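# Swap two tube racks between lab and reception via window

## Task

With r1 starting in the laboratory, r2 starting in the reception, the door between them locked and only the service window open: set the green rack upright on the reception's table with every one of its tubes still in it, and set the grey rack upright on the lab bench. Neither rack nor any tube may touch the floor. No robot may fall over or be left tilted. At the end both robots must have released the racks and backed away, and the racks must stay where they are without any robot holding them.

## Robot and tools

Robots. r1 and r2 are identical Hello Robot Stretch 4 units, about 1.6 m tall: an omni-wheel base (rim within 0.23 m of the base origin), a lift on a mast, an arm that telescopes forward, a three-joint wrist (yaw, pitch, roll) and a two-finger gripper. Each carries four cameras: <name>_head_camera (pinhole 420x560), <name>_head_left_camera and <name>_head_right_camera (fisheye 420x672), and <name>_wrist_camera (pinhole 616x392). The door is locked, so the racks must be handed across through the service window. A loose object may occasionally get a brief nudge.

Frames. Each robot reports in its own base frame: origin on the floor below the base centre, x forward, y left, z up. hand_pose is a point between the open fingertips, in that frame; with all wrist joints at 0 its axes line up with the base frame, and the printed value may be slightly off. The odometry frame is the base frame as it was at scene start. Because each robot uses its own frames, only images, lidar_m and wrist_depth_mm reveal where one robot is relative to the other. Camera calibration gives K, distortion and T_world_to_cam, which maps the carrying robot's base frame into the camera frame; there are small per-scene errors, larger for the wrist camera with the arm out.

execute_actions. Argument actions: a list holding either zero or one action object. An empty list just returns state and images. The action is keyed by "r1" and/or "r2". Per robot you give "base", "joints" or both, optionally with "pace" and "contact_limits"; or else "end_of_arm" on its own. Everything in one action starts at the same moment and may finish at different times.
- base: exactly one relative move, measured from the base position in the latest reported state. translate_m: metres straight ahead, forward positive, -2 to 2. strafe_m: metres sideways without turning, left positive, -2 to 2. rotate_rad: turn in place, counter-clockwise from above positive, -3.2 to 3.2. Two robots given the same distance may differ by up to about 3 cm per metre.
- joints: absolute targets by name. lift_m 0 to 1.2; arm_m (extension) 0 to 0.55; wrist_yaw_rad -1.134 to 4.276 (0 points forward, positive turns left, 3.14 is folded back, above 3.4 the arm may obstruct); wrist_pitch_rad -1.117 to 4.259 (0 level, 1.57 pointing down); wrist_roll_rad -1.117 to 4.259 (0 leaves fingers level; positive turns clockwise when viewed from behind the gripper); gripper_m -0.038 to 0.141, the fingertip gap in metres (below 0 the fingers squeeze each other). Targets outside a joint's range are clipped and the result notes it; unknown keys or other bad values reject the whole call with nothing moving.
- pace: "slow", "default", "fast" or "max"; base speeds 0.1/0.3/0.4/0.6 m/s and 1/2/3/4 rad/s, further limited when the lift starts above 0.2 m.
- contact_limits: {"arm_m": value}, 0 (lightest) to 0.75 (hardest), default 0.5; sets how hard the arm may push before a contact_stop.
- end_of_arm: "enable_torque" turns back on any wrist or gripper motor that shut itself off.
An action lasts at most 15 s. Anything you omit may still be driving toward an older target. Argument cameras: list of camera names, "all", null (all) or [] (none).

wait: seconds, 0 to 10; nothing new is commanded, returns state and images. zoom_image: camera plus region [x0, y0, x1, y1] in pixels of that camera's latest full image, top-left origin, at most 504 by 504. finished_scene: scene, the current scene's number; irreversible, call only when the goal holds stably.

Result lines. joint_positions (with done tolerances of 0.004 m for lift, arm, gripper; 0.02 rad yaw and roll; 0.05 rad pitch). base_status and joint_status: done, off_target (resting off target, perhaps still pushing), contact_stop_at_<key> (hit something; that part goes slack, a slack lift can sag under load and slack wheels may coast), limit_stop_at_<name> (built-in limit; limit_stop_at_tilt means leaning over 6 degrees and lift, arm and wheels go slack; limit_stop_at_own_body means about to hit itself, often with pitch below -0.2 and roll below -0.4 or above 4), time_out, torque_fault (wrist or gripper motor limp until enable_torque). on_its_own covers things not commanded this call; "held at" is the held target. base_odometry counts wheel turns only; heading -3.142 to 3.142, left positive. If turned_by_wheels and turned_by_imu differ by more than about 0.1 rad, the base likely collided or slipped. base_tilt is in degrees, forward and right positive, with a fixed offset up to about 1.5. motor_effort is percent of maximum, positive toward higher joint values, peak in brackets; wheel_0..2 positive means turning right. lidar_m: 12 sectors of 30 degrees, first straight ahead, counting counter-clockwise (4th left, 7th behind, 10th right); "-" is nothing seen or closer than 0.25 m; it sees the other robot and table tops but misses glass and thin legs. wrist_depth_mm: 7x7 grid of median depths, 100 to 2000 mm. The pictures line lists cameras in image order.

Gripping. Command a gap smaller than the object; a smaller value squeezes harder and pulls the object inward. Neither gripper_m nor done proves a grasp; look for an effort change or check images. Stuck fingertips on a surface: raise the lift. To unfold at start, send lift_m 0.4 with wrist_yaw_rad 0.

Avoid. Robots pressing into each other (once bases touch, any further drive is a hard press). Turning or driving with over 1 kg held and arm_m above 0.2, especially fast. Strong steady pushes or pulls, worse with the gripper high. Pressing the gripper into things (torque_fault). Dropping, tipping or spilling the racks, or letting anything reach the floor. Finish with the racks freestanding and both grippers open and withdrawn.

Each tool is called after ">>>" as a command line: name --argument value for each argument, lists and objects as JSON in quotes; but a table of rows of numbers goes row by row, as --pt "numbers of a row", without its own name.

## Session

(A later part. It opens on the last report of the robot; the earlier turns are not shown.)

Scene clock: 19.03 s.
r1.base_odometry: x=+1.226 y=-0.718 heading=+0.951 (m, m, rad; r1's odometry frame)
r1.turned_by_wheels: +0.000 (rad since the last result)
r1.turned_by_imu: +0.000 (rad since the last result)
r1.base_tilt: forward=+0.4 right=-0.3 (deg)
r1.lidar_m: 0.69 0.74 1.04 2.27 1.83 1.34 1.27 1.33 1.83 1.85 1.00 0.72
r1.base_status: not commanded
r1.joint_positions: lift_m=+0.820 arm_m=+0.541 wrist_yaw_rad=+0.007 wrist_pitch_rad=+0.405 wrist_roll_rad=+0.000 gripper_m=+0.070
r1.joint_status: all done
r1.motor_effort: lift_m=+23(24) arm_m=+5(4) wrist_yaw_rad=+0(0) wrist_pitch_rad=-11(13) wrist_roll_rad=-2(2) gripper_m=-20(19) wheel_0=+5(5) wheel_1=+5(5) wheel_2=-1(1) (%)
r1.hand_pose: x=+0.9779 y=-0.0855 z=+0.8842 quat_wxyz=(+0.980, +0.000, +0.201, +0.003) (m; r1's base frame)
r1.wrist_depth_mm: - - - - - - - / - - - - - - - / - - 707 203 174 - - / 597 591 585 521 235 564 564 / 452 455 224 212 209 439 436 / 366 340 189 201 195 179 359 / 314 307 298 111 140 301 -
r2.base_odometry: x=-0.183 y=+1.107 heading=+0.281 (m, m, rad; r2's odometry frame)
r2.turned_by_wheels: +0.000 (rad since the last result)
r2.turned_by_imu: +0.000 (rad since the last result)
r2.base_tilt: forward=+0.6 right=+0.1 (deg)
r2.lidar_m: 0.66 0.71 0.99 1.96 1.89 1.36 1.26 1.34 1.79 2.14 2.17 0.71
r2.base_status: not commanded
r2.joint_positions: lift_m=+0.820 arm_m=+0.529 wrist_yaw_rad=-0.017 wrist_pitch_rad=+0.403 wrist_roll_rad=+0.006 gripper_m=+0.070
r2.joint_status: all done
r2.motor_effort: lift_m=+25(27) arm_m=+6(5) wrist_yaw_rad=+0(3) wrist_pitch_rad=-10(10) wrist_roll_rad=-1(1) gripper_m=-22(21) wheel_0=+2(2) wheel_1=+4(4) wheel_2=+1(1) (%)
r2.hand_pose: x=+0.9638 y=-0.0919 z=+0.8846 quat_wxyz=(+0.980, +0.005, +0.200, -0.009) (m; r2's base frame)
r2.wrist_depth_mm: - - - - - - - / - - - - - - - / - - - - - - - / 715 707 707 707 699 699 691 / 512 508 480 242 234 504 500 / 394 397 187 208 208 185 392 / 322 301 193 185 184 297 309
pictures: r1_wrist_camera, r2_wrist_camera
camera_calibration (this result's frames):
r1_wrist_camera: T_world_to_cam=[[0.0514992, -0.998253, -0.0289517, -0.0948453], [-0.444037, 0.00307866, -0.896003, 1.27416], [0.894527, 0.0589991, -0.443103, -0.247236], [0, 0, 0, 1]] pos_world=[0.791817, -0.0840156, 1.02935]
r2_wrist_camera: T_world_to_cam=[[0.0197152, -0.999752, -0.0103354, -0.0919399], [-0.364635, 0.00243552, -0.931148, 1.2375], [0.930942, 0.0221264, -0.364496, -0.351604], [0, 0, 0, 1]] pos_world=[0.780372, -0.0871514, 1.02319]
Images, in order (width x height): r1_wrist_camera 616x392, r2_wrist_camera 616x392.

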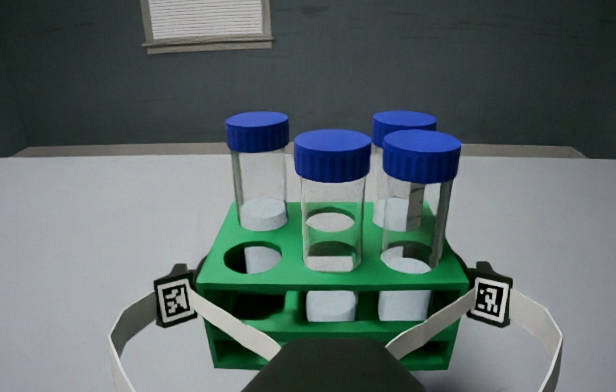

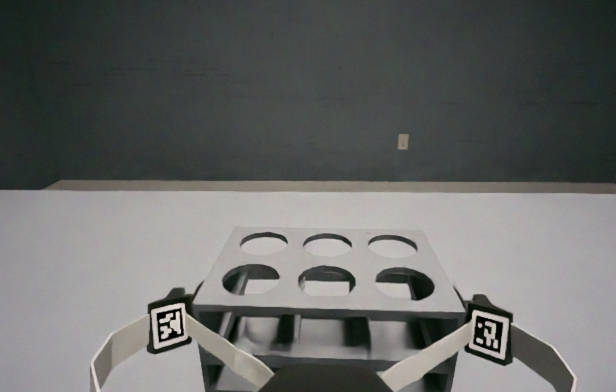

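>>> execute_actions --actions '[{"r1":{"base":{"rotate_rad":1.51},"joints":{"arm_m":0.05},"pace":"slow"},"r2":{"base":{"rotate_rad":-1.57},"joints":{"arm_m":0.05},"pace":"slow"}}]' --cameras '["r1_wrist_camera","r1_head_camera","r2_head_camera","r2_wrist_camera"]'

Scene clock: 25.37 s.
r1.base_odometry: x=+1.226 y=-0.718 heading=+2.460 (m, m, rad; r1's odometry frame)
r1.turned_by_wheels: +1.509 (rad since the last result)
r1.turned_by_imu: +1.549 (rad since the last result)
r1.base_tilt: forward=+0.4 right=-0.2 (deg)
r1.lidar_m: 0.43 1.90 1.34 1.26 1.31 1.76 1.87 1.92 0.74 0.69 0.73 0.48
r1.base_status: done
r1.joint_positions: lift_m=+0.820 arm_m=+0.051 wrist_yaw_rad=+0.007 wrist_pitch_rad=+0.405 wrist_roll_rad=+0.000 gripper_m=+0.070
r1.joint_status: all done
r1.motor_effort: lift_m=+23(23) arm_m=-4(7) wrist_yaw_rad=+0(3) wrist_pitch_rad=-12(14) wrist_roll_rad=-2(2) gripper_m=-18(19) wheel_0=-4(11) wheel_1=-5(9) wheel_2=-3(9) (%)
r1.hand_pose: x=+0.4875 y=-0.0855 z=+0.8843 quat_wxyz=(+0.980, +0.000, +0.201, +0.003) (m; r1's base frame)
r1.wrist_depth_mm: 1983 1983 - - - - - / 1983 - - - - - - / 1983 - - 202 174 - - / 1983 - - - 234 - - / 1808 1808 224 213 208 1708 1756 / 1464 1336 189 200 194 179 1397 / 1255 1229 1205 111 140 1205 -
r2.base_odometry: x=-0.183 y=+1.107 heading=-1.288 (m, m, rad; r2's odometry frame)
r2.turned_by_wheels: -1.569 (rad since the last result)
r2.turned_by_imu: -1.558 (rad since the last result)
r2.base_tilt: forward=+0.6 right=+0.1 (deg)
r2.lidar_m: 0.47 0.97 0.71 0.68 0.70 0.99 1.95 1.86 1.35 1.27 1.33 1.80
r2.base_status: done
r2.joint_positions: lift_m=+0.820 arm_m=+0.051 wrist_yaw_rad=-0.017 wrist_pitch_rad=+0.403 wrist_roll_rad=+0.006 gripper_m=+0.070
r2.joint_status: all done
r2.motor_effort: lift_m=+25(25) arm_m=-5(5) wrist_yaw_rad=-2(4) wrist_pitch_rad=-10(12) wrist_roll_rad=-1(1) gripper_m=-22(21) wheel_0=+3(6) wheel_1=+4(6) wheel_2=+3(7) (%)
r2.hand_pose: x=+0.4857 y=-0.0919 z=+0.8846 quat_wxyz=(+0.980, +0.005, +0.200, -0.009) (m; r2's base frame)
r2.wrist_depth_mm: 1921 - - 1863 1808 1808 1863 / - - - 1983 1921 1921 1863 / - - - - - - 1863 / - - - - - - 1808 / - - 1921 242 233 1983 1808 / 1618 1576 187 208 208 185 1576 / 1281 1182 193 184 183 1205 1229
pictures: r1_head_camera, r1_wrist_camera, r2_head_camera, r2_wrist_camera
camera_calibration (this result's frames):
r1_wrist_camera: T_world_to_cam=[[0.0516131, -0.998247, -0.0289539, -0.0696131], [-0.444, 0.00303239, -0.896022, 1.05643], [0.894539, 0.059102, -0.443065, 0.1914], [0, 0, 0, 1]] pos_world=[0.301433, -0.0840067, 1.02937]
r2_wrist_camera: T_world_to_cam=[[0.0198008, -0.999751, -0.0103322, -0.0825355], [-0.364659, 0.00240079, -0.931138, 1.06317], [0.930931, 0.022205, -0.36452, 0.0935378], [0, 0, 0, 1]] pos_world=[0.302252, -0.0871444, 1.0232]
Images, in order (width x height): r1_head_camera 420x560, r1_wrist_camera 616x392, r2_head_camera 420x560, r2_wrist_camera 616x392.

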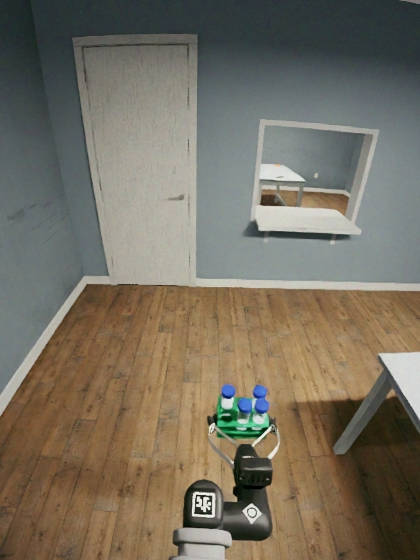

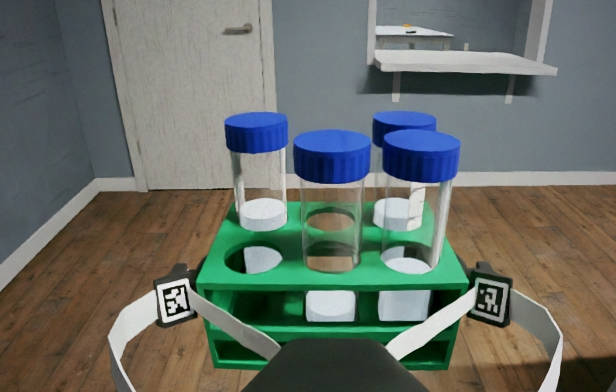

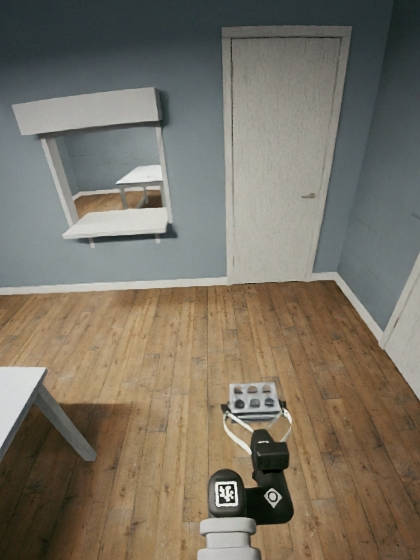

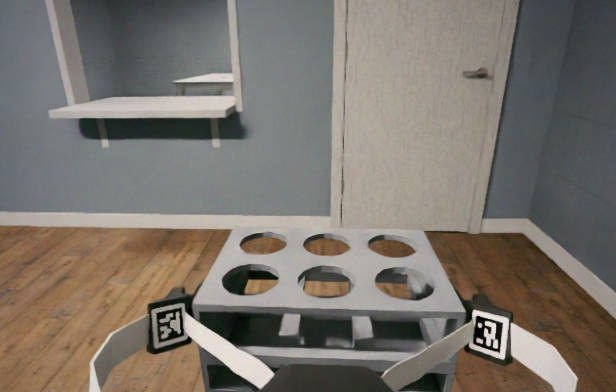

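>>> execute_actions --actions '[{"r1":{"base":{"translate_m":1.5},"joints":{"lift_m":0.86},"pace":"fast"},"r2":{"base":{"translate_m":1.4},"joints":{"lift_m":0.86},"pace":"fast"}}]'

Scene clock: 32.67 s.
r1.base_odometry: x=+0.061 y=+0.227 heading=+2.460 (m, m, rad; r1's odometry frame)
r1.turned_by_wheels: +0.000 (rad since the last result)
r1.turned_by_imu: -0.001 (rad since the last result)
r1.base_tilt: forward=+0.4 right=-0.3 (deg)
r1.lidar_m: 0.45 0.90 1.22 1.33 1.37 1.82 3.40 0.95 0.94 3.39 1.03 0.52
r1.base_status: done
r1.joint_positions: lift_m=+0.860 arm_m=+0.051 wrist_yaw_rad=+0.007 wrist_pitch_rad=+0.405 wrist_roll_rad=+0.000 gripper_m=+0.070
r1.joint_status: all done
r1.motor_effort: lift_m=+23(24) arm_m=-4(4) wrist_yaw_rad=+0(1) wrist_pitch_rad=-13(14) wrist_roll_rad=-2(2) gripper_m=-22(18) wheel_0=+3(10) wheel_1=+3(9) wheel_2=+0(12) (%)
r1.hand_pose: x=+0.4874 y=-0.0855 z=+0.9243 quat_wxyz=(+0.980, +0.000, +0.201, +0.003) (m; r1's base frame)
r1.wrist_depth_mm: 564 564 585 585 580 597 - / 597 597 621 615 615 - - / 640 640 654 205 173 866 931 / 691 691 699 691 234 668 654 / 750 750 224 213 208 535 508 / 831 788 189 200 194 179 842 / 891 891 854 111 140 917 -
r2.base_odometry: x=+0.208 y=-0.237 heading=-1.288 (m, m, rad; r2's odometry frame)
r2.turned_by_wheels: +0.000 (rad since the last result)
r2.turned_by_imu: +0.004 (rad since the last result)
r2.base_tilt: forward=+0.6 right=+0.0 (deg)
r2.lidar_m: 0.45 0.81 1.00 3.45 1.01 1.03 3.41 1.84 1.31 1.24 1.22 0.92
r2.base_status: done
r2.joint_positions: lift_m=+0.860 arm_m=+0.051 wrist_yaw_rad=-0.017 wrist_pitch_rad=+0.403 wrist_roll_rad=+0.006 gripper_m=+0.070
r2.joint_status: all done
r2.motor_effort: lift_m=+24(28) arm_m=-5(5) wrist_yaw_rad=-4(3) wrist_pitch_rad=-10(10) wrist_roll_rad=+0(1) gripper_m=-22(22) wheel_0=+0(8) wheel_1=+2(7) wheel_2=+0(12) (%)
r2.hand_pose: x=+0.4856 y=-0.0919 z=+0.9246 quat_wxyz=(+0.980, +0.005, +0.200, -0.009) (m; r2's base frame)
r2.wrist_depth_mm: 597 591 585 580 554 554 549 / 634 627 621 609 580 580 580 / - 668 654 647 615 621 609 / 778 699 699 683 654 647 640 / 707 750 723 241 233 691 683 / 820 788 187 208 208 185 732 / 891 854 192 185 184 778 768
pictures: r1_head_camera, r1_head_left_camera, r1_head_right_camera, r1_wrist_camera, r2_head_camera, r2_head_left_camera, r2_head_right_camera, r2_wrist_camera
camera_calibration (this result's frames):
r1_wrist_camera: T_world_to_cam=[[0.0514969, -0.998253, -0.0289517, -0.0684269], [-0.444016, 0.0030811, -0.896014, 1.09225], [0.894538, 0.058997, -0.443082, 0.209217], [0, 0, 0, 1]] pos_world=[0.301348, -0.0840159, 1.06939]
r2_wrist_camera: T_world_to_cam=[[0.0198776, -0.999749, -0.0103378, -0.082132], [-0.364802, 0.00237454, -0.931082, 1.10039], [0.930873, 0.022279, -0.364663, 0.108348], [0, 0, 0, 1]] pos_world=[0.302199, -0.0871381, 1.06322]
Images, in order (width x height): r1_head_camera 420x560, r1_head_left_camera 420x672, r1_head_right_camera 420x672, r1_wrist_camera 616x392, r2_head_camera 420x560, r2_head_left_camera 420x672, r2_head_right_camera 420x672, r2_wrist_camera 616x392.

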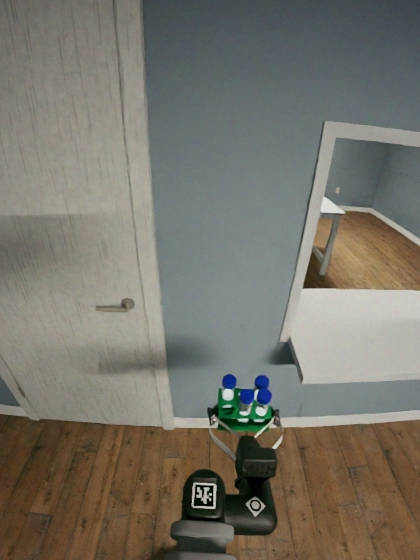

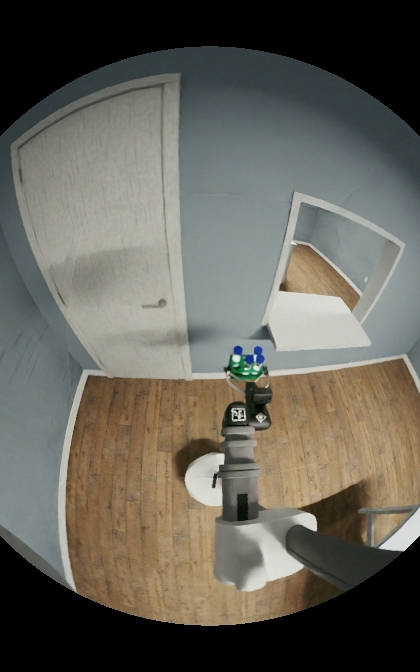

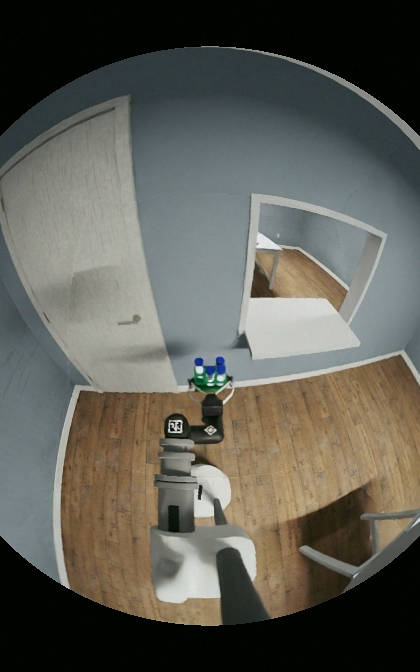

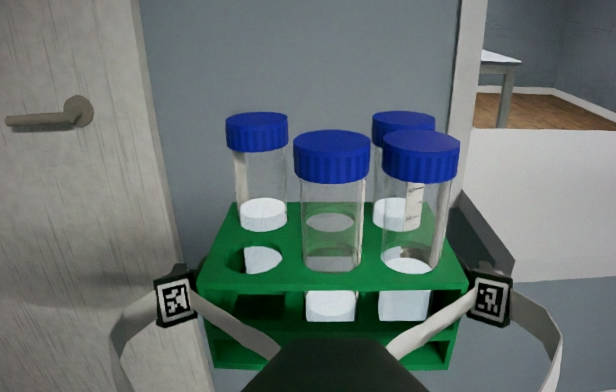

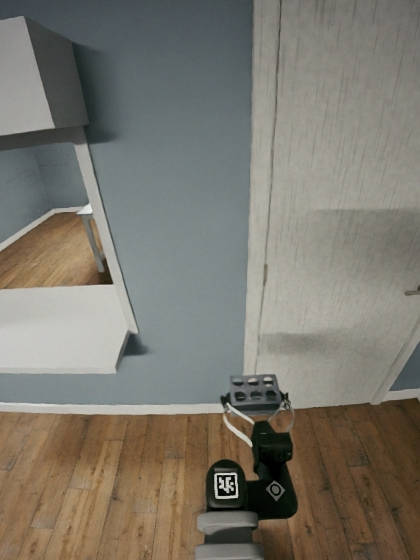

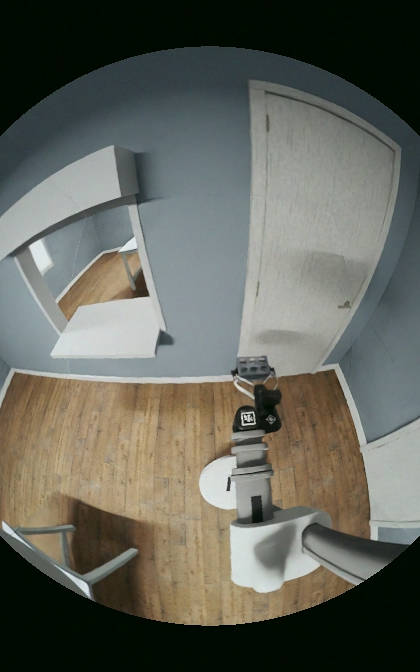

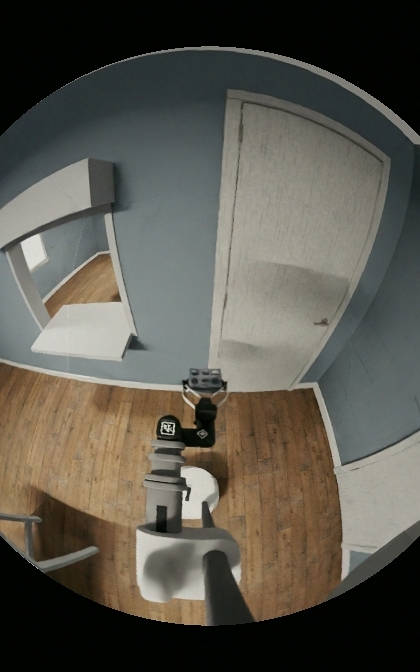

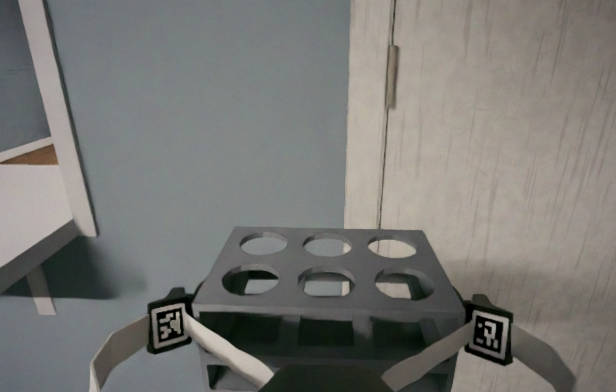

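>>> execute_actions --actions '[{"r1":{"base":{"strafe_m":-0.86},"joints":{"lift_m":0.81,"arm_m":0.28,"wrist_yaw_rad":0.05},"pace":"fast"},"r2":{"base":{"strafe_m":0.72},"joints":{"lift_m":0.81,"arm_m":0.28,"wrist_yaw_rad":0},"pace":"fast"}}]' --cameras '["r1_wrist_camera","r1_head_camera","r2_head_camera","r2_wrist_camera"]'

Scene clock: 37.97 s.
r1.base_odometry: x=+0.603 y=+0.895 heading=+2.460 (m, m, rad; r1's odometry frame)
r1.turned_by_wheels: +0.000 (rad since the last result)
r1.turned_by_imu: +0.002 (rad since the last result)
r1.base_tilt: forward=+0.4 right=-0.3 (deg)
r1.lidar_m: 0.70 0.73 1.32 2.18 2.26 3.02 0.66 0.68 2.63 2.53 1.44 0.73
r1.base_status: done
r1.joint_positions: lift_m=+0.810 arm_m=+0.279 wrist_yaw_rad=+0.050 wrist_pitch_rad=+0.405 wrist_roll_rad=+0.000 gripper_m=+0.070
r1.joint_status: all done
r1.motor_effort: lift_m=+20(26) arm_m=+5(5) wrist_yaw_rad=+0(6) wrist_pitch_rad=-13(15) wrist_roll_rad=-2(2) gripper_m=-21(27) wheel_0=+0(12) wheel_1=-1(15) wheel_2=+0(2) (%)
r1.hand_pose: x=+0.7193 y=-0.0741 z=+0.8746 quat_wxyz=(+0.979, -0.005, +0.201, +0.024) (m; r1's base frame)
r1.wrist_depth_mm: - - - - - - 508 / - 866 - - - - 512 / - 820 699 201 192 - 504 / 580 574 569 504 233 549 492 / 442 442 224 213 208 424 424 / 355 330 189 200 195 179 349 / 317 314 309 111 140 300 -
r2.base_odometry: x=+0.900 y=-0.036 heading=-1.288 (m, m, rad; r2's odometry frame)
r2.turned_by_wheels: +0.000 (rad since the last result)
r2.turned_by_imu: +0.000 (rad since the last result)
r2.base_tilt: forward=+0.4 right=-0.1 (deg)
r2.lidar_m: 0.68 0.70 1.29 2.73 1.00 0.71 0.69 2.87 2.05 1.98 1.27 0.74
r2.base_status: done
r2.joint_positions: lift_m=+0.810 arm_m=+0.279 wrist_yaw_rad=+0.000 wrist_pitch_rad=+0.403 wrist_roll_rad=+0.006 gripper_m=+0.070
r2.joint_status: all done
r2.motor_effort: lift_m=+16(21) arm_m=+6(6) wrist_yaw_rad=-4(0) wrist_pitch_rad=-11(10) wrist_roll_rad=+0(0) gripper_m=-23(20) wheel_0=+2(11) wheel_1=-2(13) wheel_2=+0(0) (%)
r2.hand_pose: x=+0.7153 y=-0.0874 z=+0.8753 quat_wxyz=(+0.980, +0.003, +0.200, -0.001) (m; r2's base frame)
r2.wrist_depth_mm: - - - - - - 359 / - - 1537 - - - 370 / - - - - - - 389 / 699 691 683 676 676 535 410 / 492 492 466 242 233 459 439 / 382 384 187 208 207 185 462 / 312 293 193 185 183 290 304
pictures: r1_head_camera, r1_wrist_camera, r2_head_camera, r2_wrist_camera
camera_calibration (this result's frames):
r1_wrist_camera: T_world_to_cam=[[0.0943274, -0.995122, -0.0289016, -0.100962], [-0.443685, -0.016033, -0.896039, 1.14901], [0.891205, 0.0973443, -0.443033, -0.0157583], [0, 0, 0, 1]] pos_world=[0.533367, -0.0805135, 1.01966]
r2_wrist_camera: T_world_to_cam=[[0.0368699, -0.999267, -0.0103352, -0.0948265], [-0.364721, -0.00382684, -0.931109, 1.13773], [0.930387, 0.0380994, -0.364595, -0.121903], [0, 0, 0, 1]] pos_world=[0.531869, -0.0857586, 1.01393]
Images, in order (width x height): r1_head_camera 420x560, r1_wrist_camera 616x392, r2_head_camera 420x560, r2_wrist_camera 616x392.

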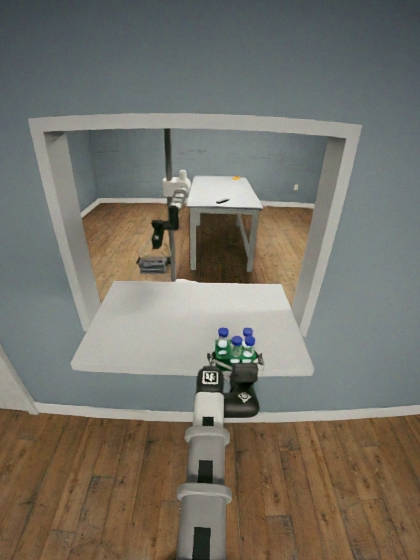

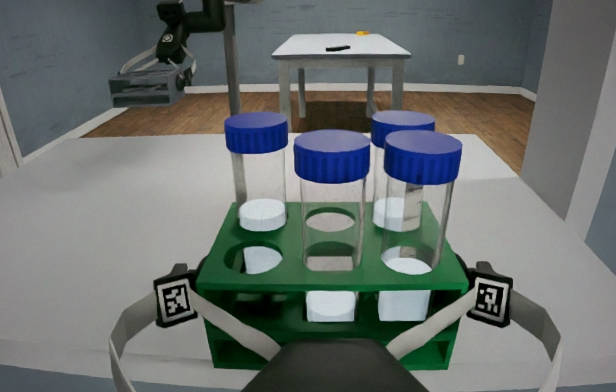

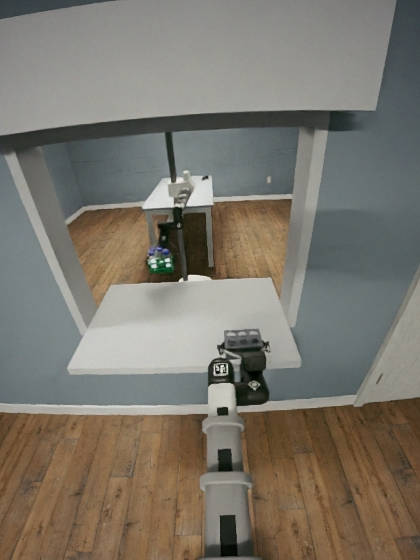

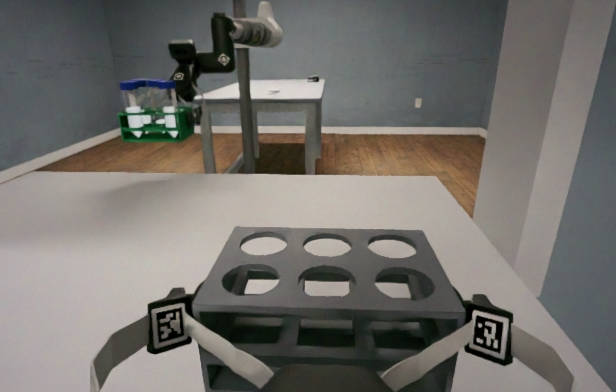

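>>> execute_actions --actions '[{"r1":{"base":{"translate_m":0.15},"joints":{"lift_m":0.76,"arm_m":0.40}},"r2":{"base":{"translate_m":0.15},"joints":{"lift_m":0.76,"arm_m":0.38}}}]' --cameras '["r1_head_camera","r2_head_camera"]'

>>> execute_actions --actions '[{"r1":{"joints":{"lift_m":0.735},"pace":"slow"},"r2":{"joints":{"lift_m":0.737},"pace":"slow"}}]' --cameras '["r1_wrist_camera","r2_wrist_camera"]'

Scene clock: 40.03 s.
r1.base_odometry: x=+0.487 y=+0.989 heading=+2.461 (m, m, rad; r1's odometry frame)
r1.turned_by_wheels: +0.000 (rad since the last result)
r1.turned_by_imu: +0.001 (rad since the last result)
r1.base_tilt: forward=+0.3 right=-0.2 (deg)
r1.lidar_m: 0.57 0.60 1.11 2.19 2.29 3.04 0.80 0.83 2.64 2.52 1.20 0.61
r1.base_status: done
r1.joint_positions: lift_m=+0.760 arm_m=+0.399 wrist_yaw_rad=+0.050 wrist_pitch_rad=+0.405 wrist_roll_rad=+0.000 gripper_m=+0.070
r1.joint_status: all done
r1.motor_effort: lift_m=+19(20) arm_m=+5(4) wrist_yaw_rad=-1(1) wrist_pitch_rad=-14(15) wrist_roll_rad=-2(1) gripper_m=-20(18) wheel_0=+3(10) wheel_1=+5(9) wheel_2=-2(11) (%)
r1.hand_pose: x=+0.8394 y=-0.0740 z=+0.8246 quat_wxyz=(+0.979, -0.005, +0.201, +0.025) (m; r1's base frame)
r1.wrist_depth_mm: 477 - - - - - - / - - - - - - - / - - 549 205 171 - - / 466 459 452 404 234 436 439 / 353 351 224 213 209 338 338 / 285 264 189 201 194 180 278 / 243 239 232 111 140 234 -
r2.base_odometry: x=+0.941 y=-0.180 heading=-1.287 (m, m, rad; r2's odometry frame)
r2.turned_by_wheels: +0.000 (rad since the last result)
r2.turned_by_imu: +0.001 (rad since the last result)
r2.base_tilt: forward=+0.4 right=+0.0 (deg)
r2.lidar_m: 0.54 0.57 0.79 2.74 2.84 0.87 0.83 2.85 2.05 1.98 1.09 0.58
r2.base_status: done
r2.joint_positions: lift_m=+0.760 arm_m=+0.379 wrist_yaw_rad=+0.000 wrist_pitch_rad=+0.403 wrist_roll_rad=+0.006 gripper_m=+0.070
r2.joint_status: all done
r2.motor_effort: lift_m=+15(17) arm_m=+5(6) wrist_yaw_rad=-2(3) wrist_pitch_rad=-10(11) wrist_roll_rad=-2(0) gripper_m=-23(23) wheel_0=+1(6) wheel_1=+2(8) wheel_2=+0(10) (%)
r2.hand_pose: x=+0.8154 y=-0.0874 z=+0.8253 quat_wxyz=(+0.980, +0.003, +0.200, -0.001) (m; r2's base frame)
r2.wrist_depth_mm: - 504 1025 - - - - / 473 - 1921 - - - - / - - - - - - - / 530 544 544 544 - - - / 394 392 373 242 233 389 1863 / 306 306 187 208 208 185 301 / 249 233 193 185 183 230 230
pictures: r1_head_camera, r2_head_camera
Images, in order (width x height): r1_head_camera 420x560, r2_head_camera 420x560.

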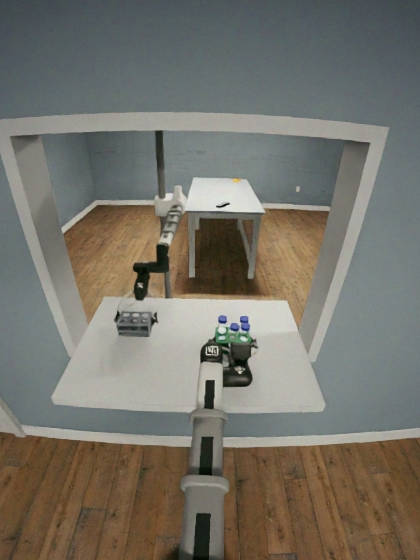

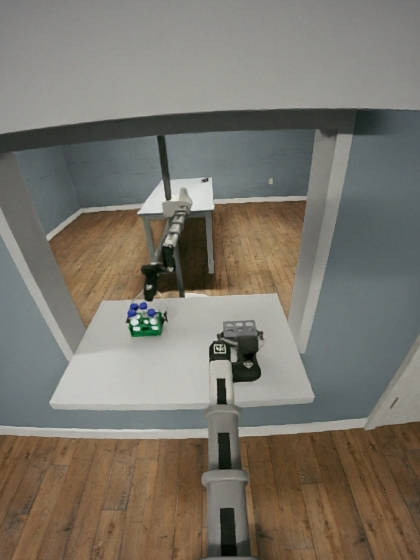

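Scene clock: 41.03 s.
r1.base_odometry: x=+0.487 y=+0.989 heading=+2.461 (m, m, rad; r1's odometry frame)
r1.turned_by_wheels: +0.000 (rad since the last result)
r1.turned_by_imu: +0.000 (rad since the last result)
r1.base_tilt: forward=+0.4 right=-0.2 (deg)
r1.lidar_m: 0.55 0.60 1.12 2.18 2.28 3.07 0.79 0.83 2.64 2.53 1.19 0.62
r1.base_status: not commanded
r1.joint_positions: lift_m=+0.735 arm_m=+0.399 wrist_yaw_rad=+0.050 wrist_pitch_rad=+0.405 wrist_roll_rad=+0.000 gripper_m=+0.070
r1.joint_status: all done
r1.motor_effort: lift_m=+18(18) arm_m=+5(4) wrist_yaw_rad=+0(1) wrist_pitch_rad=-12(12) wrist_roll_rad=-1(1) gripper_m=-18(19) wheel_0=+3(3) wheel_1=+5(5) wheel_2=-2(1) (%)
r1.hand_pose: x=+0.8394 y=-0.0740 z=+0.7997 quat_wxyz=(+0.979, -0.005, +0.201, +0.025) (m; r1's base frame)
r1.wrist_depth_mm: 473 - - - - - - / - - - - - - - / 544 - 484 201 192 - - / 407 404 399 248 234 387 384 / 309 310 223 213 208 298 297 / 250 232 189 201 194 179 249 / 213 210 208 111 141 205 -
r2.base_odometry: x=+0.941 y=-0.180 heading=-1.287 (m, m, rad; r2's odometry frame)
r2.turned_by_wheels: +0.000 (rad since the last result)
r2.turned_by_imu: +0.000 (rad since the last result)
r2.base_tilt: forward=+0.6 right=+0.3 (deg)
r2.lidar_m: 0.54 0.55 0.78 2.73 2.84 0.86 0.84 2.86 2.06 1.98 1.09 0.57
r2.base_status: not commanded
r2.joint_positions: lift_m=+0.737 arm_m=+0.379 wrist_yaw_rad=+0.000 wrist_pitch_rad=+0.403 wrist_roll_rad=+0.006 gripper_m=+0.070
r2.joint_status: all done
r2.motor_effort: lift_m=+15(16) arm_m=+5(5) wrist_yaw_rad=-2(5) wrist_pitch_rad=-10(13) wrist_roll_rad=-1(1) gripper_m=-23(21) wheel_0=+1(1) wheel_1=+2(2) wheel_2=+0(0) (%)
r2.hand_pose: x=+0.8154 y=-0.0874 z=+0.8023 quat_wxyz=(+0.980, +0.003, +0.200, -0.001) (m; r2's base frame)
r2.wrist_depth_mm: - 508 1025 - - - - / 469 - - - - - - / - - - - - - - / 466 484 480 480 480 477 - / 345 347 329 242 233 342 362 / 271 272 187 208 207 186 267 / 220 206 193 184 183 204 203
pictures: r1_wrist_camera, r2_wrist_camera
camera_calibration (this result's frames):
r1_wrist_camera: T_world_to_cam=[[0.0945232, -0.995103, -0.0289022, -0.114561], [-0.443691, -0.0161207, -0.896035, 1.13517], [0.891181, 0.0975197, -0.443042, -0.155896], [0, 0, 0, 1]] pos_world=[0.653423, -0.080497, 0.94477]
r2_wrist_camera: T_world_to_cam=[[0.0370104, -0.999261, -0.0103386, -0.0993425], [-0.364806, -0.00387848, -0.931075, 1.10634], [0.930348, 0.038231, -0.36468, -0.24146], [0, 0, 0, 1]] pos_world=[0.631918, -0.085747, 0.941002]
Images, in order (width x height): r1_wrist_camera 616x392, r2_wrist_camera 616x392.

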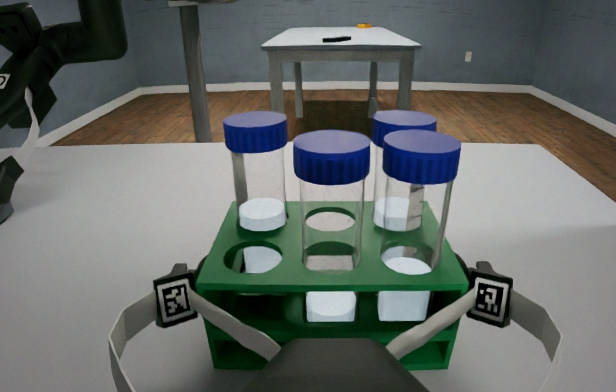

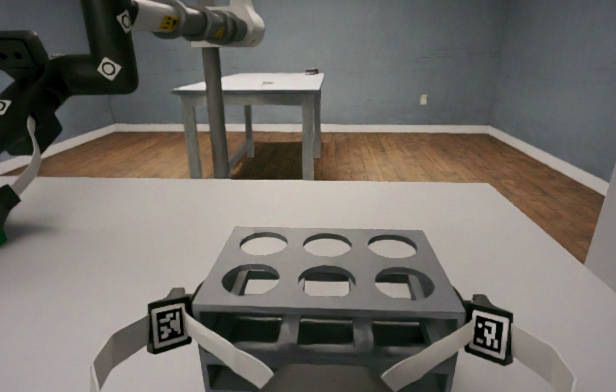

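>>> execute_actions --actions '[{"r1":{"joints":{"gripper_m":0.141}},"r2":{"joints":{"gripper_m":0.141}}}]' --cameras '["r1_wrist_camera","r2_wrist_camera"]'

>>> execute_actions --actions '[{"r1":{"joints":{"arm_m":0.29,"lift_m":0.74},"pace":"fast"},"r2":{"joints":{"arm_m":0.27,"lift_m":0.74},"pace":"fast"}}]' --cameras '[]'

>>> execute_actions --actions '[{"r1":{"base":{"strafe_m":0.38},"pace":"fast"},"r2":{"base":{"strafe_m":0.38},"pace":"fast"}}]' --cameras '["r1_wrist_camera","r1_head_camera","r2_head_camera","r2_wrist_camera"]'

Scene clock: 43.00 s.
r1.base_odometry: x=+0.487 y=+0.989 heading=+2.461 (m, m, rad; r1's odometry frame)
r1.turned_by_wheels: +0.000 (rad since the last result)
r1.turned_by_imu: +0.001 (rad since the last result)
r1.base_tilt: forward=+0.5 right=-0.3 (deg)
r1.lidar_m: 0.57 0.58 1.10 2.19 2.27 3.04 0.80 0.81 2.64 2.53 1.21 0.62
r1.base_status: not commanded
r1.joint_positions: lift_m=+0.735 arm_m=+0.399 wrist_yaw_rad=+0.050 wrist_pitch_rad=+0.402 wrist_roll_rad=+0.000 gripper_m=+0.141
r1.joint_status: all done
r1.motor_effort: lift_m=+18(18) arm_m=+4(4) wrist_yaw_rad=+0(1) wrist_pitch_rad=-3(12) wrist_roll_rad=-2(2) gripper_m=-3(24) wheel_0=+3(3) wheel_1=+5(5) wheel_2=-2(2) (%)
r1.hand_pose: x=+0.8397 y=-0.0740 z=+0.8006 quat_wxyz=(+0.980, -0.005, +0.199, +0.024) (m; r1's base frame)
r1.wrist_depth_mm: 477 - - - - - - / - - - - - - - / 569 - 530 216 183 - - / 415 407 387 267 239 394 392 / 314 315 229 223 206 303 300 / 252 244 211 216 208 206 245 / 216 212 220 111 210 208 -
r2.base_odometry: x=+0.941 y=-0.180 heading=-1.287 (m, m, rad; r2's odometry frame)
r2.turned_by_wheels: +0.000 (rad since the last result)
r2.turned_by_imu: +0.001 (rad since the last result)
r2.base_tilt: forward=+0.6 right=+0.0 (deg)
r2.lidar_m: 0.54 0.55 0.78 2.74 2.84 0.86 0.83 2.86 2.06 1.99 1.10 0.56
r2.base_status: not commanded
r2.joint_positions: lift_m=+0.737 arm_m=+0.379 wrist_yaw_rad=+0.000 wrist_pitch_rad=+0.402 wrist_roll_rad=+0.006 gripper_m=+0.141
r2.joint_status: all done
r2.motor_effort: lift_m=+15(15) arm_m=+5(5) wrist_yaw_rad=-2(4) wrist_pitch_rad=-5(12) wrist_roll_rad=-1(2) gripper_m=-1(21) wheel_0=+1(1) wheel_1=+2(2) wheel_2=+0(0) (%)
r2.hand_pose: x=+0.8156 y=-0.0874 z=+0.8029 quat_wxyz=(+0.980, +0.003, +0.199, -0.001) (m; r2's base frame)
r2.wrist_depth_mm: - 500 1060 - - - - / 469 - 1921 - - - - / - - - - - - - / 496 496 484 484 484 480 - / 349 351 315 258 242 345 366 / 272 259 193 235 196 198 270 / 222 215 211 181 204 213 220
pictures: r1_wrist_camera, r2_wrist_camera
camera_calibration (this result's frames):
r1_wrist_camera: T_world_to_cam=[[0.0943993, -0.995119, -0.0287533, -0.114626], [-0.440696, -0.0158723, -0.897516, 1.13481], [0.892679, 0.0973964, -0.440043, -0.159491], [0, 0, 0, 1]] pos_world=[0.653303, -0.0805208, 0.945035]
r2_wrist_camera: T_world_to_cam=[[0.0369259, -0.999265, -0.0102693, -0.0993596], [-0.36305, -0.00384022, -0.931762, 1.106], [0.931038, 0.0381344, -0.362925, -0.243449], [0, 0, 0, 1]] pos_world=[0.631863, -0.0857555, 0.941157]
Images, in order (width x height): r1_wrist_camera 616x392, r2_wrist_camera 616x392.

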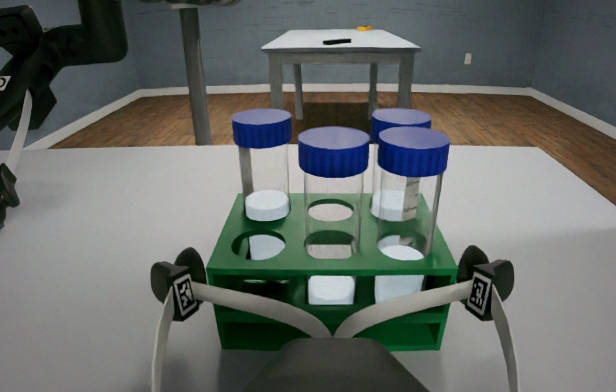

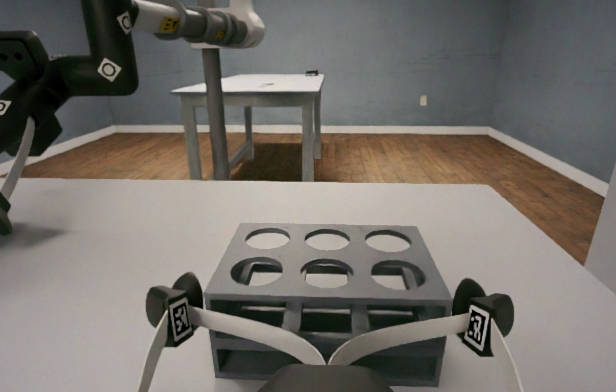

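Scene clock: 44.13 s.
r1.base_odometry: x=+0.487 y=+0.989 heading=+2.461 (m, m, rad; r1's odometry frame)
r1.turned_by_wheels: +0.000 (rad since the last result)
r1.turned_by_imu: +0.000 (rad since the last result)
r1.base_tilt: forward=+0.3 right=-0.3 (deg)
r1.lidar_m: 0.59 0.59 1.09 2.21 2.29 3.02 0.80 0.84 2.62 2.51 1.20 0.60
r1.base_status: not commanded
r1.joint_positions: lift_m=+0.740 arm_m=+0.291 wrist_yaw_rad=+0.050 wrist_pitch_rad=+0.402 wrist_roll_rad=+0.000 gripper_m=+0.141
r1.joint_status: all done
r1.motor_effort: lift_m=+22(22) arm_m=-4(6) wrist_yaw_rad=+2(1) wrist_pitch_rad=-4(4) wrist_roll_rad=-1(1) gripper_m=+3(0) wheel_0=+3(3) wheel_1=+5(5) wheel_2=-2(1) (%)
r1.hand_pose: x=+0.7312 y=-0.0741 z=+0.8052 quat_wxyz=(+0.980, -0.005, +0.200, +0.024) (m; r1's base frame)
r1.wrist_depth_mm: - 668 - - - - - / - - - 1983 - - - / 564 564 591 364 492 569 - / 399 421 415 322 314 404 402 / 320 322 317 320 319 314 309 / 259 251 242 259 241 236 251 / 222 217 226 111 216 213 -
r2.base_odometry: x=+0.941 y=-0.180 heading=-1.287 (m, m, rad; r2's odometry frame)
r2.turned_by_wheels: +0.000 (rad since the last result)
r2.turned_by_imu: +0.000 (rad since the last result)
r2.base_tilt: forward=+0.5 right=+0.1 (deg)
r2.lidar_m: 0.55 0.57 0.81 2.73 2.83 0.86 0.83 2.88 2.05 1.96 1.09 0.54
r2.base_status: not commanded
r2.joint_positions: lift_m=+0.740 arm_m=+0.271 wrist_yaw_rad=+0.000 wrist_pitch_rad=+0.402 wrist_roll_rad=+0.006 gripper_m=+0.141
r2.joint_status: all done
r2.motor_effort: lift_m=+24(23) arm_m=-5(6) wrist_yaw_rad=+0(5) wrist_pitch_rad=-7(7) wrist_roll_rad=-1(2) gripper_m=+0(0) wheel_0=+1(0) wheel_1=+2(2) wheel_2=+0(1) (%)
r2.hand_pose: x=+0.7073 y=-0.0875 z=+0.8050 quat_wxyz=(+0.980, +0.003, +0.200, -0.001) (m; r2's base frame)
r2.wrist_depth_mm: - - 1008 - - - - / - 691 - - - - 357 / - - - - - - 357 / 421 500 492 353 452 492 359 / 357 355 353 325 330 351 332 / 276 265 218 276 274 202 273 / 225 218 225 191 217 216 223
pictures: none
No camera images: the call's "cameras" was empty. Leave "cameras" out to get every camera's image.

Scene clock: 46.30 s.
r1.base_odometry: x=+0.248 y=+0.694 heading=+2.461 (m, m, rad; r1's odometry frame)
r1.turned_by_wheels: +0.000 (rad since the last result)
r1.turned_by_imu: +0.000 (rad since the last result)
r1.base_tilt: forward=+0.4 right=-0.4 (deg)
r1.lidar_m: 0.56 0.81 1.04 1.80 1.90 2.52 0.84 0.84 1.12 2.91 0.85 0.56
r1.base_status: done
r1.joint_positions: lift_m=+0.740 arm_m=+0.291 wrist_yaw_rad=+0.050 wrist_pitch_rad=+0.402 wrist_roll_rad=+0.000 gripper_m=+0.141
r1.joint_status: not commanded
r1.motor_effort: lift_m=+22(21) arm_m=-5(4) wrist_yaw_rad=+1(0) wrist_pitch_rad=-4(3) wrist_roll_rad=-2(2) gripper_m=-1(1) wheel_0=+1(14) wheel_1=+1(14) wheel_2=+0(1) (%)
r1.hand_pose: x=+0.7312 y=-0.0740 z=+0.8052 quat_wxyz=(+0.980, -0.005, +0.200, +0.024) (m; r1's base frame)
r1.wrist_depth_mm: 306 - - - - - 580 / 303 - - - - - 580 / 304 - 591 496 574 574 530 / 306 394 415 359 364 404 402 / 314 324 322 320 319 312 309 / 259 251 243 260 241 236 251 / 223 217 226 111 216 214 -
r2.base_odometry: x=+1.306 y=-0.074 heading=-1.287 (m, m, rad; r2's odometry frame)
r2.turned_by_wheels: +0.000 (rad since the last result)
r2.turned_by_imu: +0.000 (rad since the last result)
r2.base_tilt: forward=+0.6 right=+0.1 (deg)
r2.lidar_m: 0.54 0.54 1.08 2.34 2.44 0.84 0.83 0.86 2.47 2.36 0.78 0.55
r2.base_status: done
r2.joint_positions: lift_m=+0.740 arm_m=+0.271 wrist_yaw_rad=+0.000 wrist_pitch_rad=+0.402 wrist_roll_rad=+0.006 gripper_m=+0.141
r2.joint_status: not commanded
r2.motor_effort: lift_m=+24(24) arm_m=-5(5) wrist_yaw_rad=-2(0) wrist_pitch_rad=-6(7) wrist_roll_rad=-1(1) gripper_m=+1(0) wheel_0=+2(11) wheel_1=-2(13) wheel_2=+1(1) (%)
r2.hand_pose: x=+0.7073 y=-0.0874 z=+0.8050 quat_wxyz=(+0.980, +0.003, +0.200, -0.001) (m; r2's base frame)
r2.wrist_depth_mm: - - - - - 1078 676 / - - - - - - 597 / 399 - - 387 - - - / 399 500 496 357 455 488 484 / 357 355 355 342 347 353 349 / 276 265 217 276 274 202 273 / 225 219 227 191 217 216 223
pictures: r1_head_camera, r1_wrist_camera, r2_head_camera, r2_wrist_camera
camera_calibration (this result's frames):
r1_wrist_camera: T_world_to_cam=[[0.0943988, -0.995119, -0.0287731, -0.104228], [-0.441093, -0.0158975, -0.897321, 1.09125], [0.892483, 0.0973976, -0.44044, -0.0600851], [0, 0, 0, 1]] pos_world=[0.544807, -0.080519, 0.949738]
r2_wrist_camera: T_world_to_cam=[[0.0367981, -0.99927, -0.0102853, -0.095269], [-0.363454, -0.00379536, -0.931605, 1.06884], [0.930885, 0.0380195, -0.363328, -0.141432], [0, 0, 0, 1]] pos_world=[0.523636, -0.0857656, 0.943368]
Images, in order (width x height): r1_head_camera 420x560, r1_wrist_camera 616x392, r2_head_camera 420x560, r2_wrist_camera 616x392.

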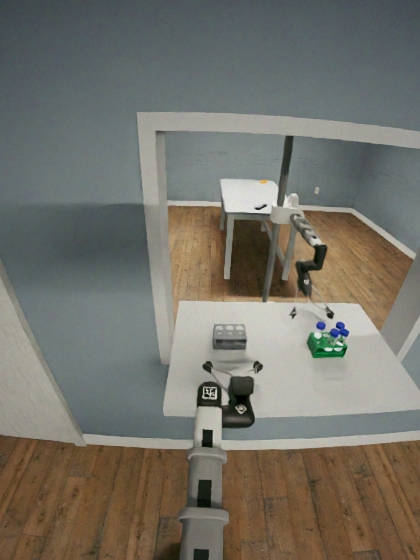

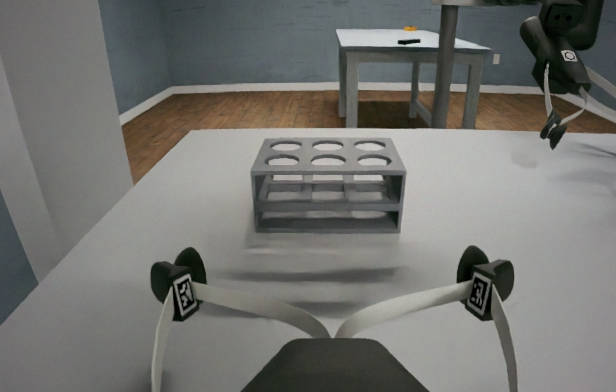

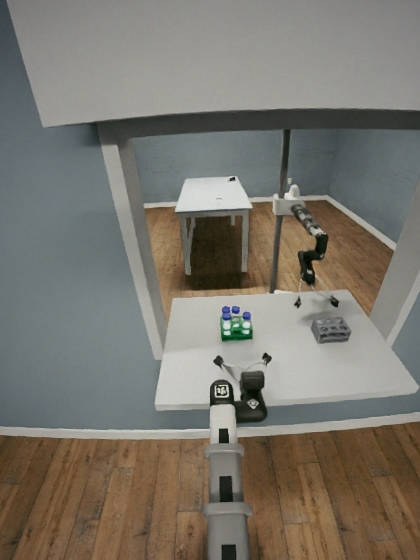

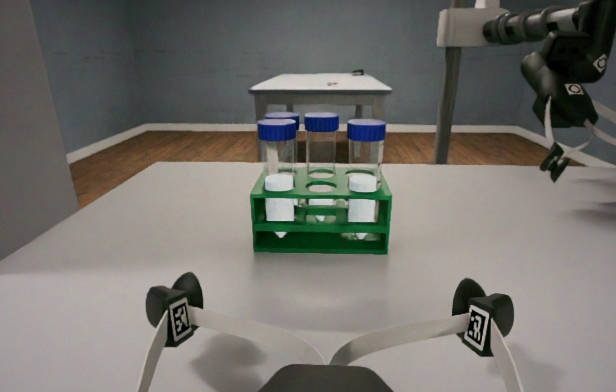

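>>> execute_actions --actions '[{"r1":{"base":{"strafe_m":0.009},"joints":{"arm_m":0.425,"lift_m":0.737}},"r2":{"base":{"strafe_m":0.008},"joints":{"arm_m":0.42,"lift_m":0.737}}}]' --cameras '["r1_wrist_camera","r2_wrist_camera"]'

Scene clock: 48.07 s.
r1.base_odometry: x=+0.242 y=+0.687 heading=+2.461 (m, m, rad; r1's odometry frame)
r1.turned_by_wheels: +0.000 (rad since the last result)
r1.turned_by_imu: +0.000 (rad since the last result)
r1.base_tilt: forward=+0.4 right=-0.3 (deg)
r1.lidar_m: 0.55 0.79 1.07 1.80 1.88 2.50 0.85 0.84 1.14 2.91 0.85 0.55
r1.base_status: done
r1.joint_positions: lift_m=+0.737 arm_m=+0.424 wrist_yaw_rad=+0.050 wrist_pitch_rad=+0.402 wrist_roll_rad=+0.000 gripper_m=+0.141
r1.joint_status: all done
r1.motor_effort: lift_m=+18(17) arm_m=+5(6) wrist_yaw_rad=+0(1) wrist_pitch_rad=-5(4) wrist_roll_rad=-1(1) gripper_m=+0(2) wheel_0=-5(9) wheel_1=+5(10) wheel_2=+0(0) (%)
r1.hand_pose: x=+0.8647 y=-0.0740 z=+0.8025 quat_wxyz=(+0.980, -0.005, +0.200, +0.024) (m; r1's base frame)
r1.wrist_depth_mm: - - - - - - - / - - - - - - - / - - - - - 1983 - / 1983 439 410 382 379 397 394 / 290 317 236 223 217 306 304 / 255 247 213 223 213 206 247 / 219 213 223 111 213 211 -
r2.base_odometry: x=+1.314 y=-0.072 heading=-1.287 (m, m, rad; r2's odometry frame)
r2.turned_by_wheels: +0.000 (rad since the last result)
r2.turned_by_imu: +0.001 (rad since the last result)
r2.base_tilt: forward=+0.5 right=+0.0 (deg)
r2.lidar_m: 0.51 0.57 1.08 2.32 2.45 0.83 0.81 0.85 2.46 2.37 0.79 0.55
r2.base_status: done
r2.joint_positions: lift_m=+0.737 arm_m=+0.419 wrist_yaw_rad=+0.000 wrist_pitch_rad=+0.402 wrist_roll_rad=+0.006 gripper_m=+0.141
r2.joint_status: all done
r2.motor_effort: lift_m=+15(23) arm_m=+5(7) wrist_yaw_rad=-4(1) wrist_pitch_rad=-7(7) wrist_roll_rad=-2(1) gripper_m=+0(1) wheel_0=-1(6) wheel_1=+3(7) wheel_2=+1(1) (%)
r2.hand_pose: x=+0.8555 y=-0.0874 z=+0.8027 quat_wxyz=(+0.980, +0.003, +0.200, -0.001) (m; r2's base frame)
r2.wrist_depth_mm: - - - - - 976 788 / - - - - - - - / - - - - - - - / - 488 421 449 418 480 - / 349 349 314 255 228 345 345 / 271 260 193 207 196 198 268 / 221 215 214 182 206 213 219
pictures: r1_wrist_camera, r2_wrist_camera
camera_calibration (this result's frames):
r1_wrist_camera: T_world_to_cam=[[0.0944961, -0.995109, -0.0287677, -0.116967], [-0.440982, -0.0159337, -0.897374, 1.14769], [0.892527, 0.0974844, -0.440331, -0.180511], [0, 0, 0, 1]] pos_world=[0.678274, -0.0805114, 0.947056]
r2_wrist_camera: T_world_to_cam=[[0.0369525, -0.999264, -0.0102849, -0.100837], [-0.363443, -0.00385143, -0.931609, 1.12061], [0.930883, 0.0381632, -0.363318, -0.280209], [0, 0, 0, 1]] pos_world=[0.671845, -0.085753, 0.941127]
Images, in order (width x height): r1_wrist_camera 616x392, r2_wrist_camera 616x392.

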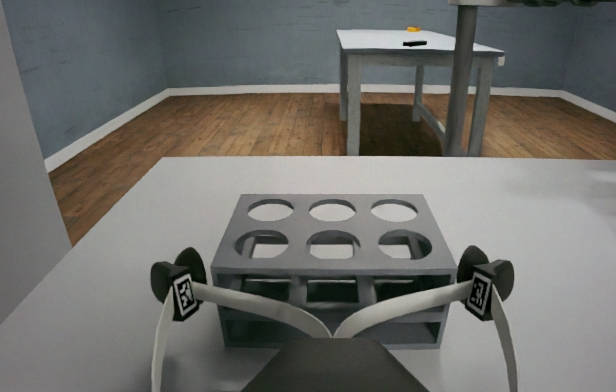

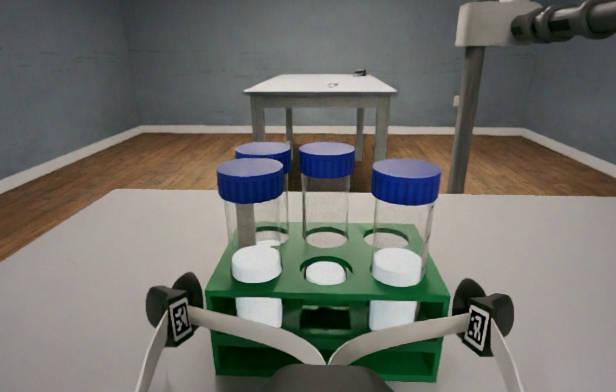

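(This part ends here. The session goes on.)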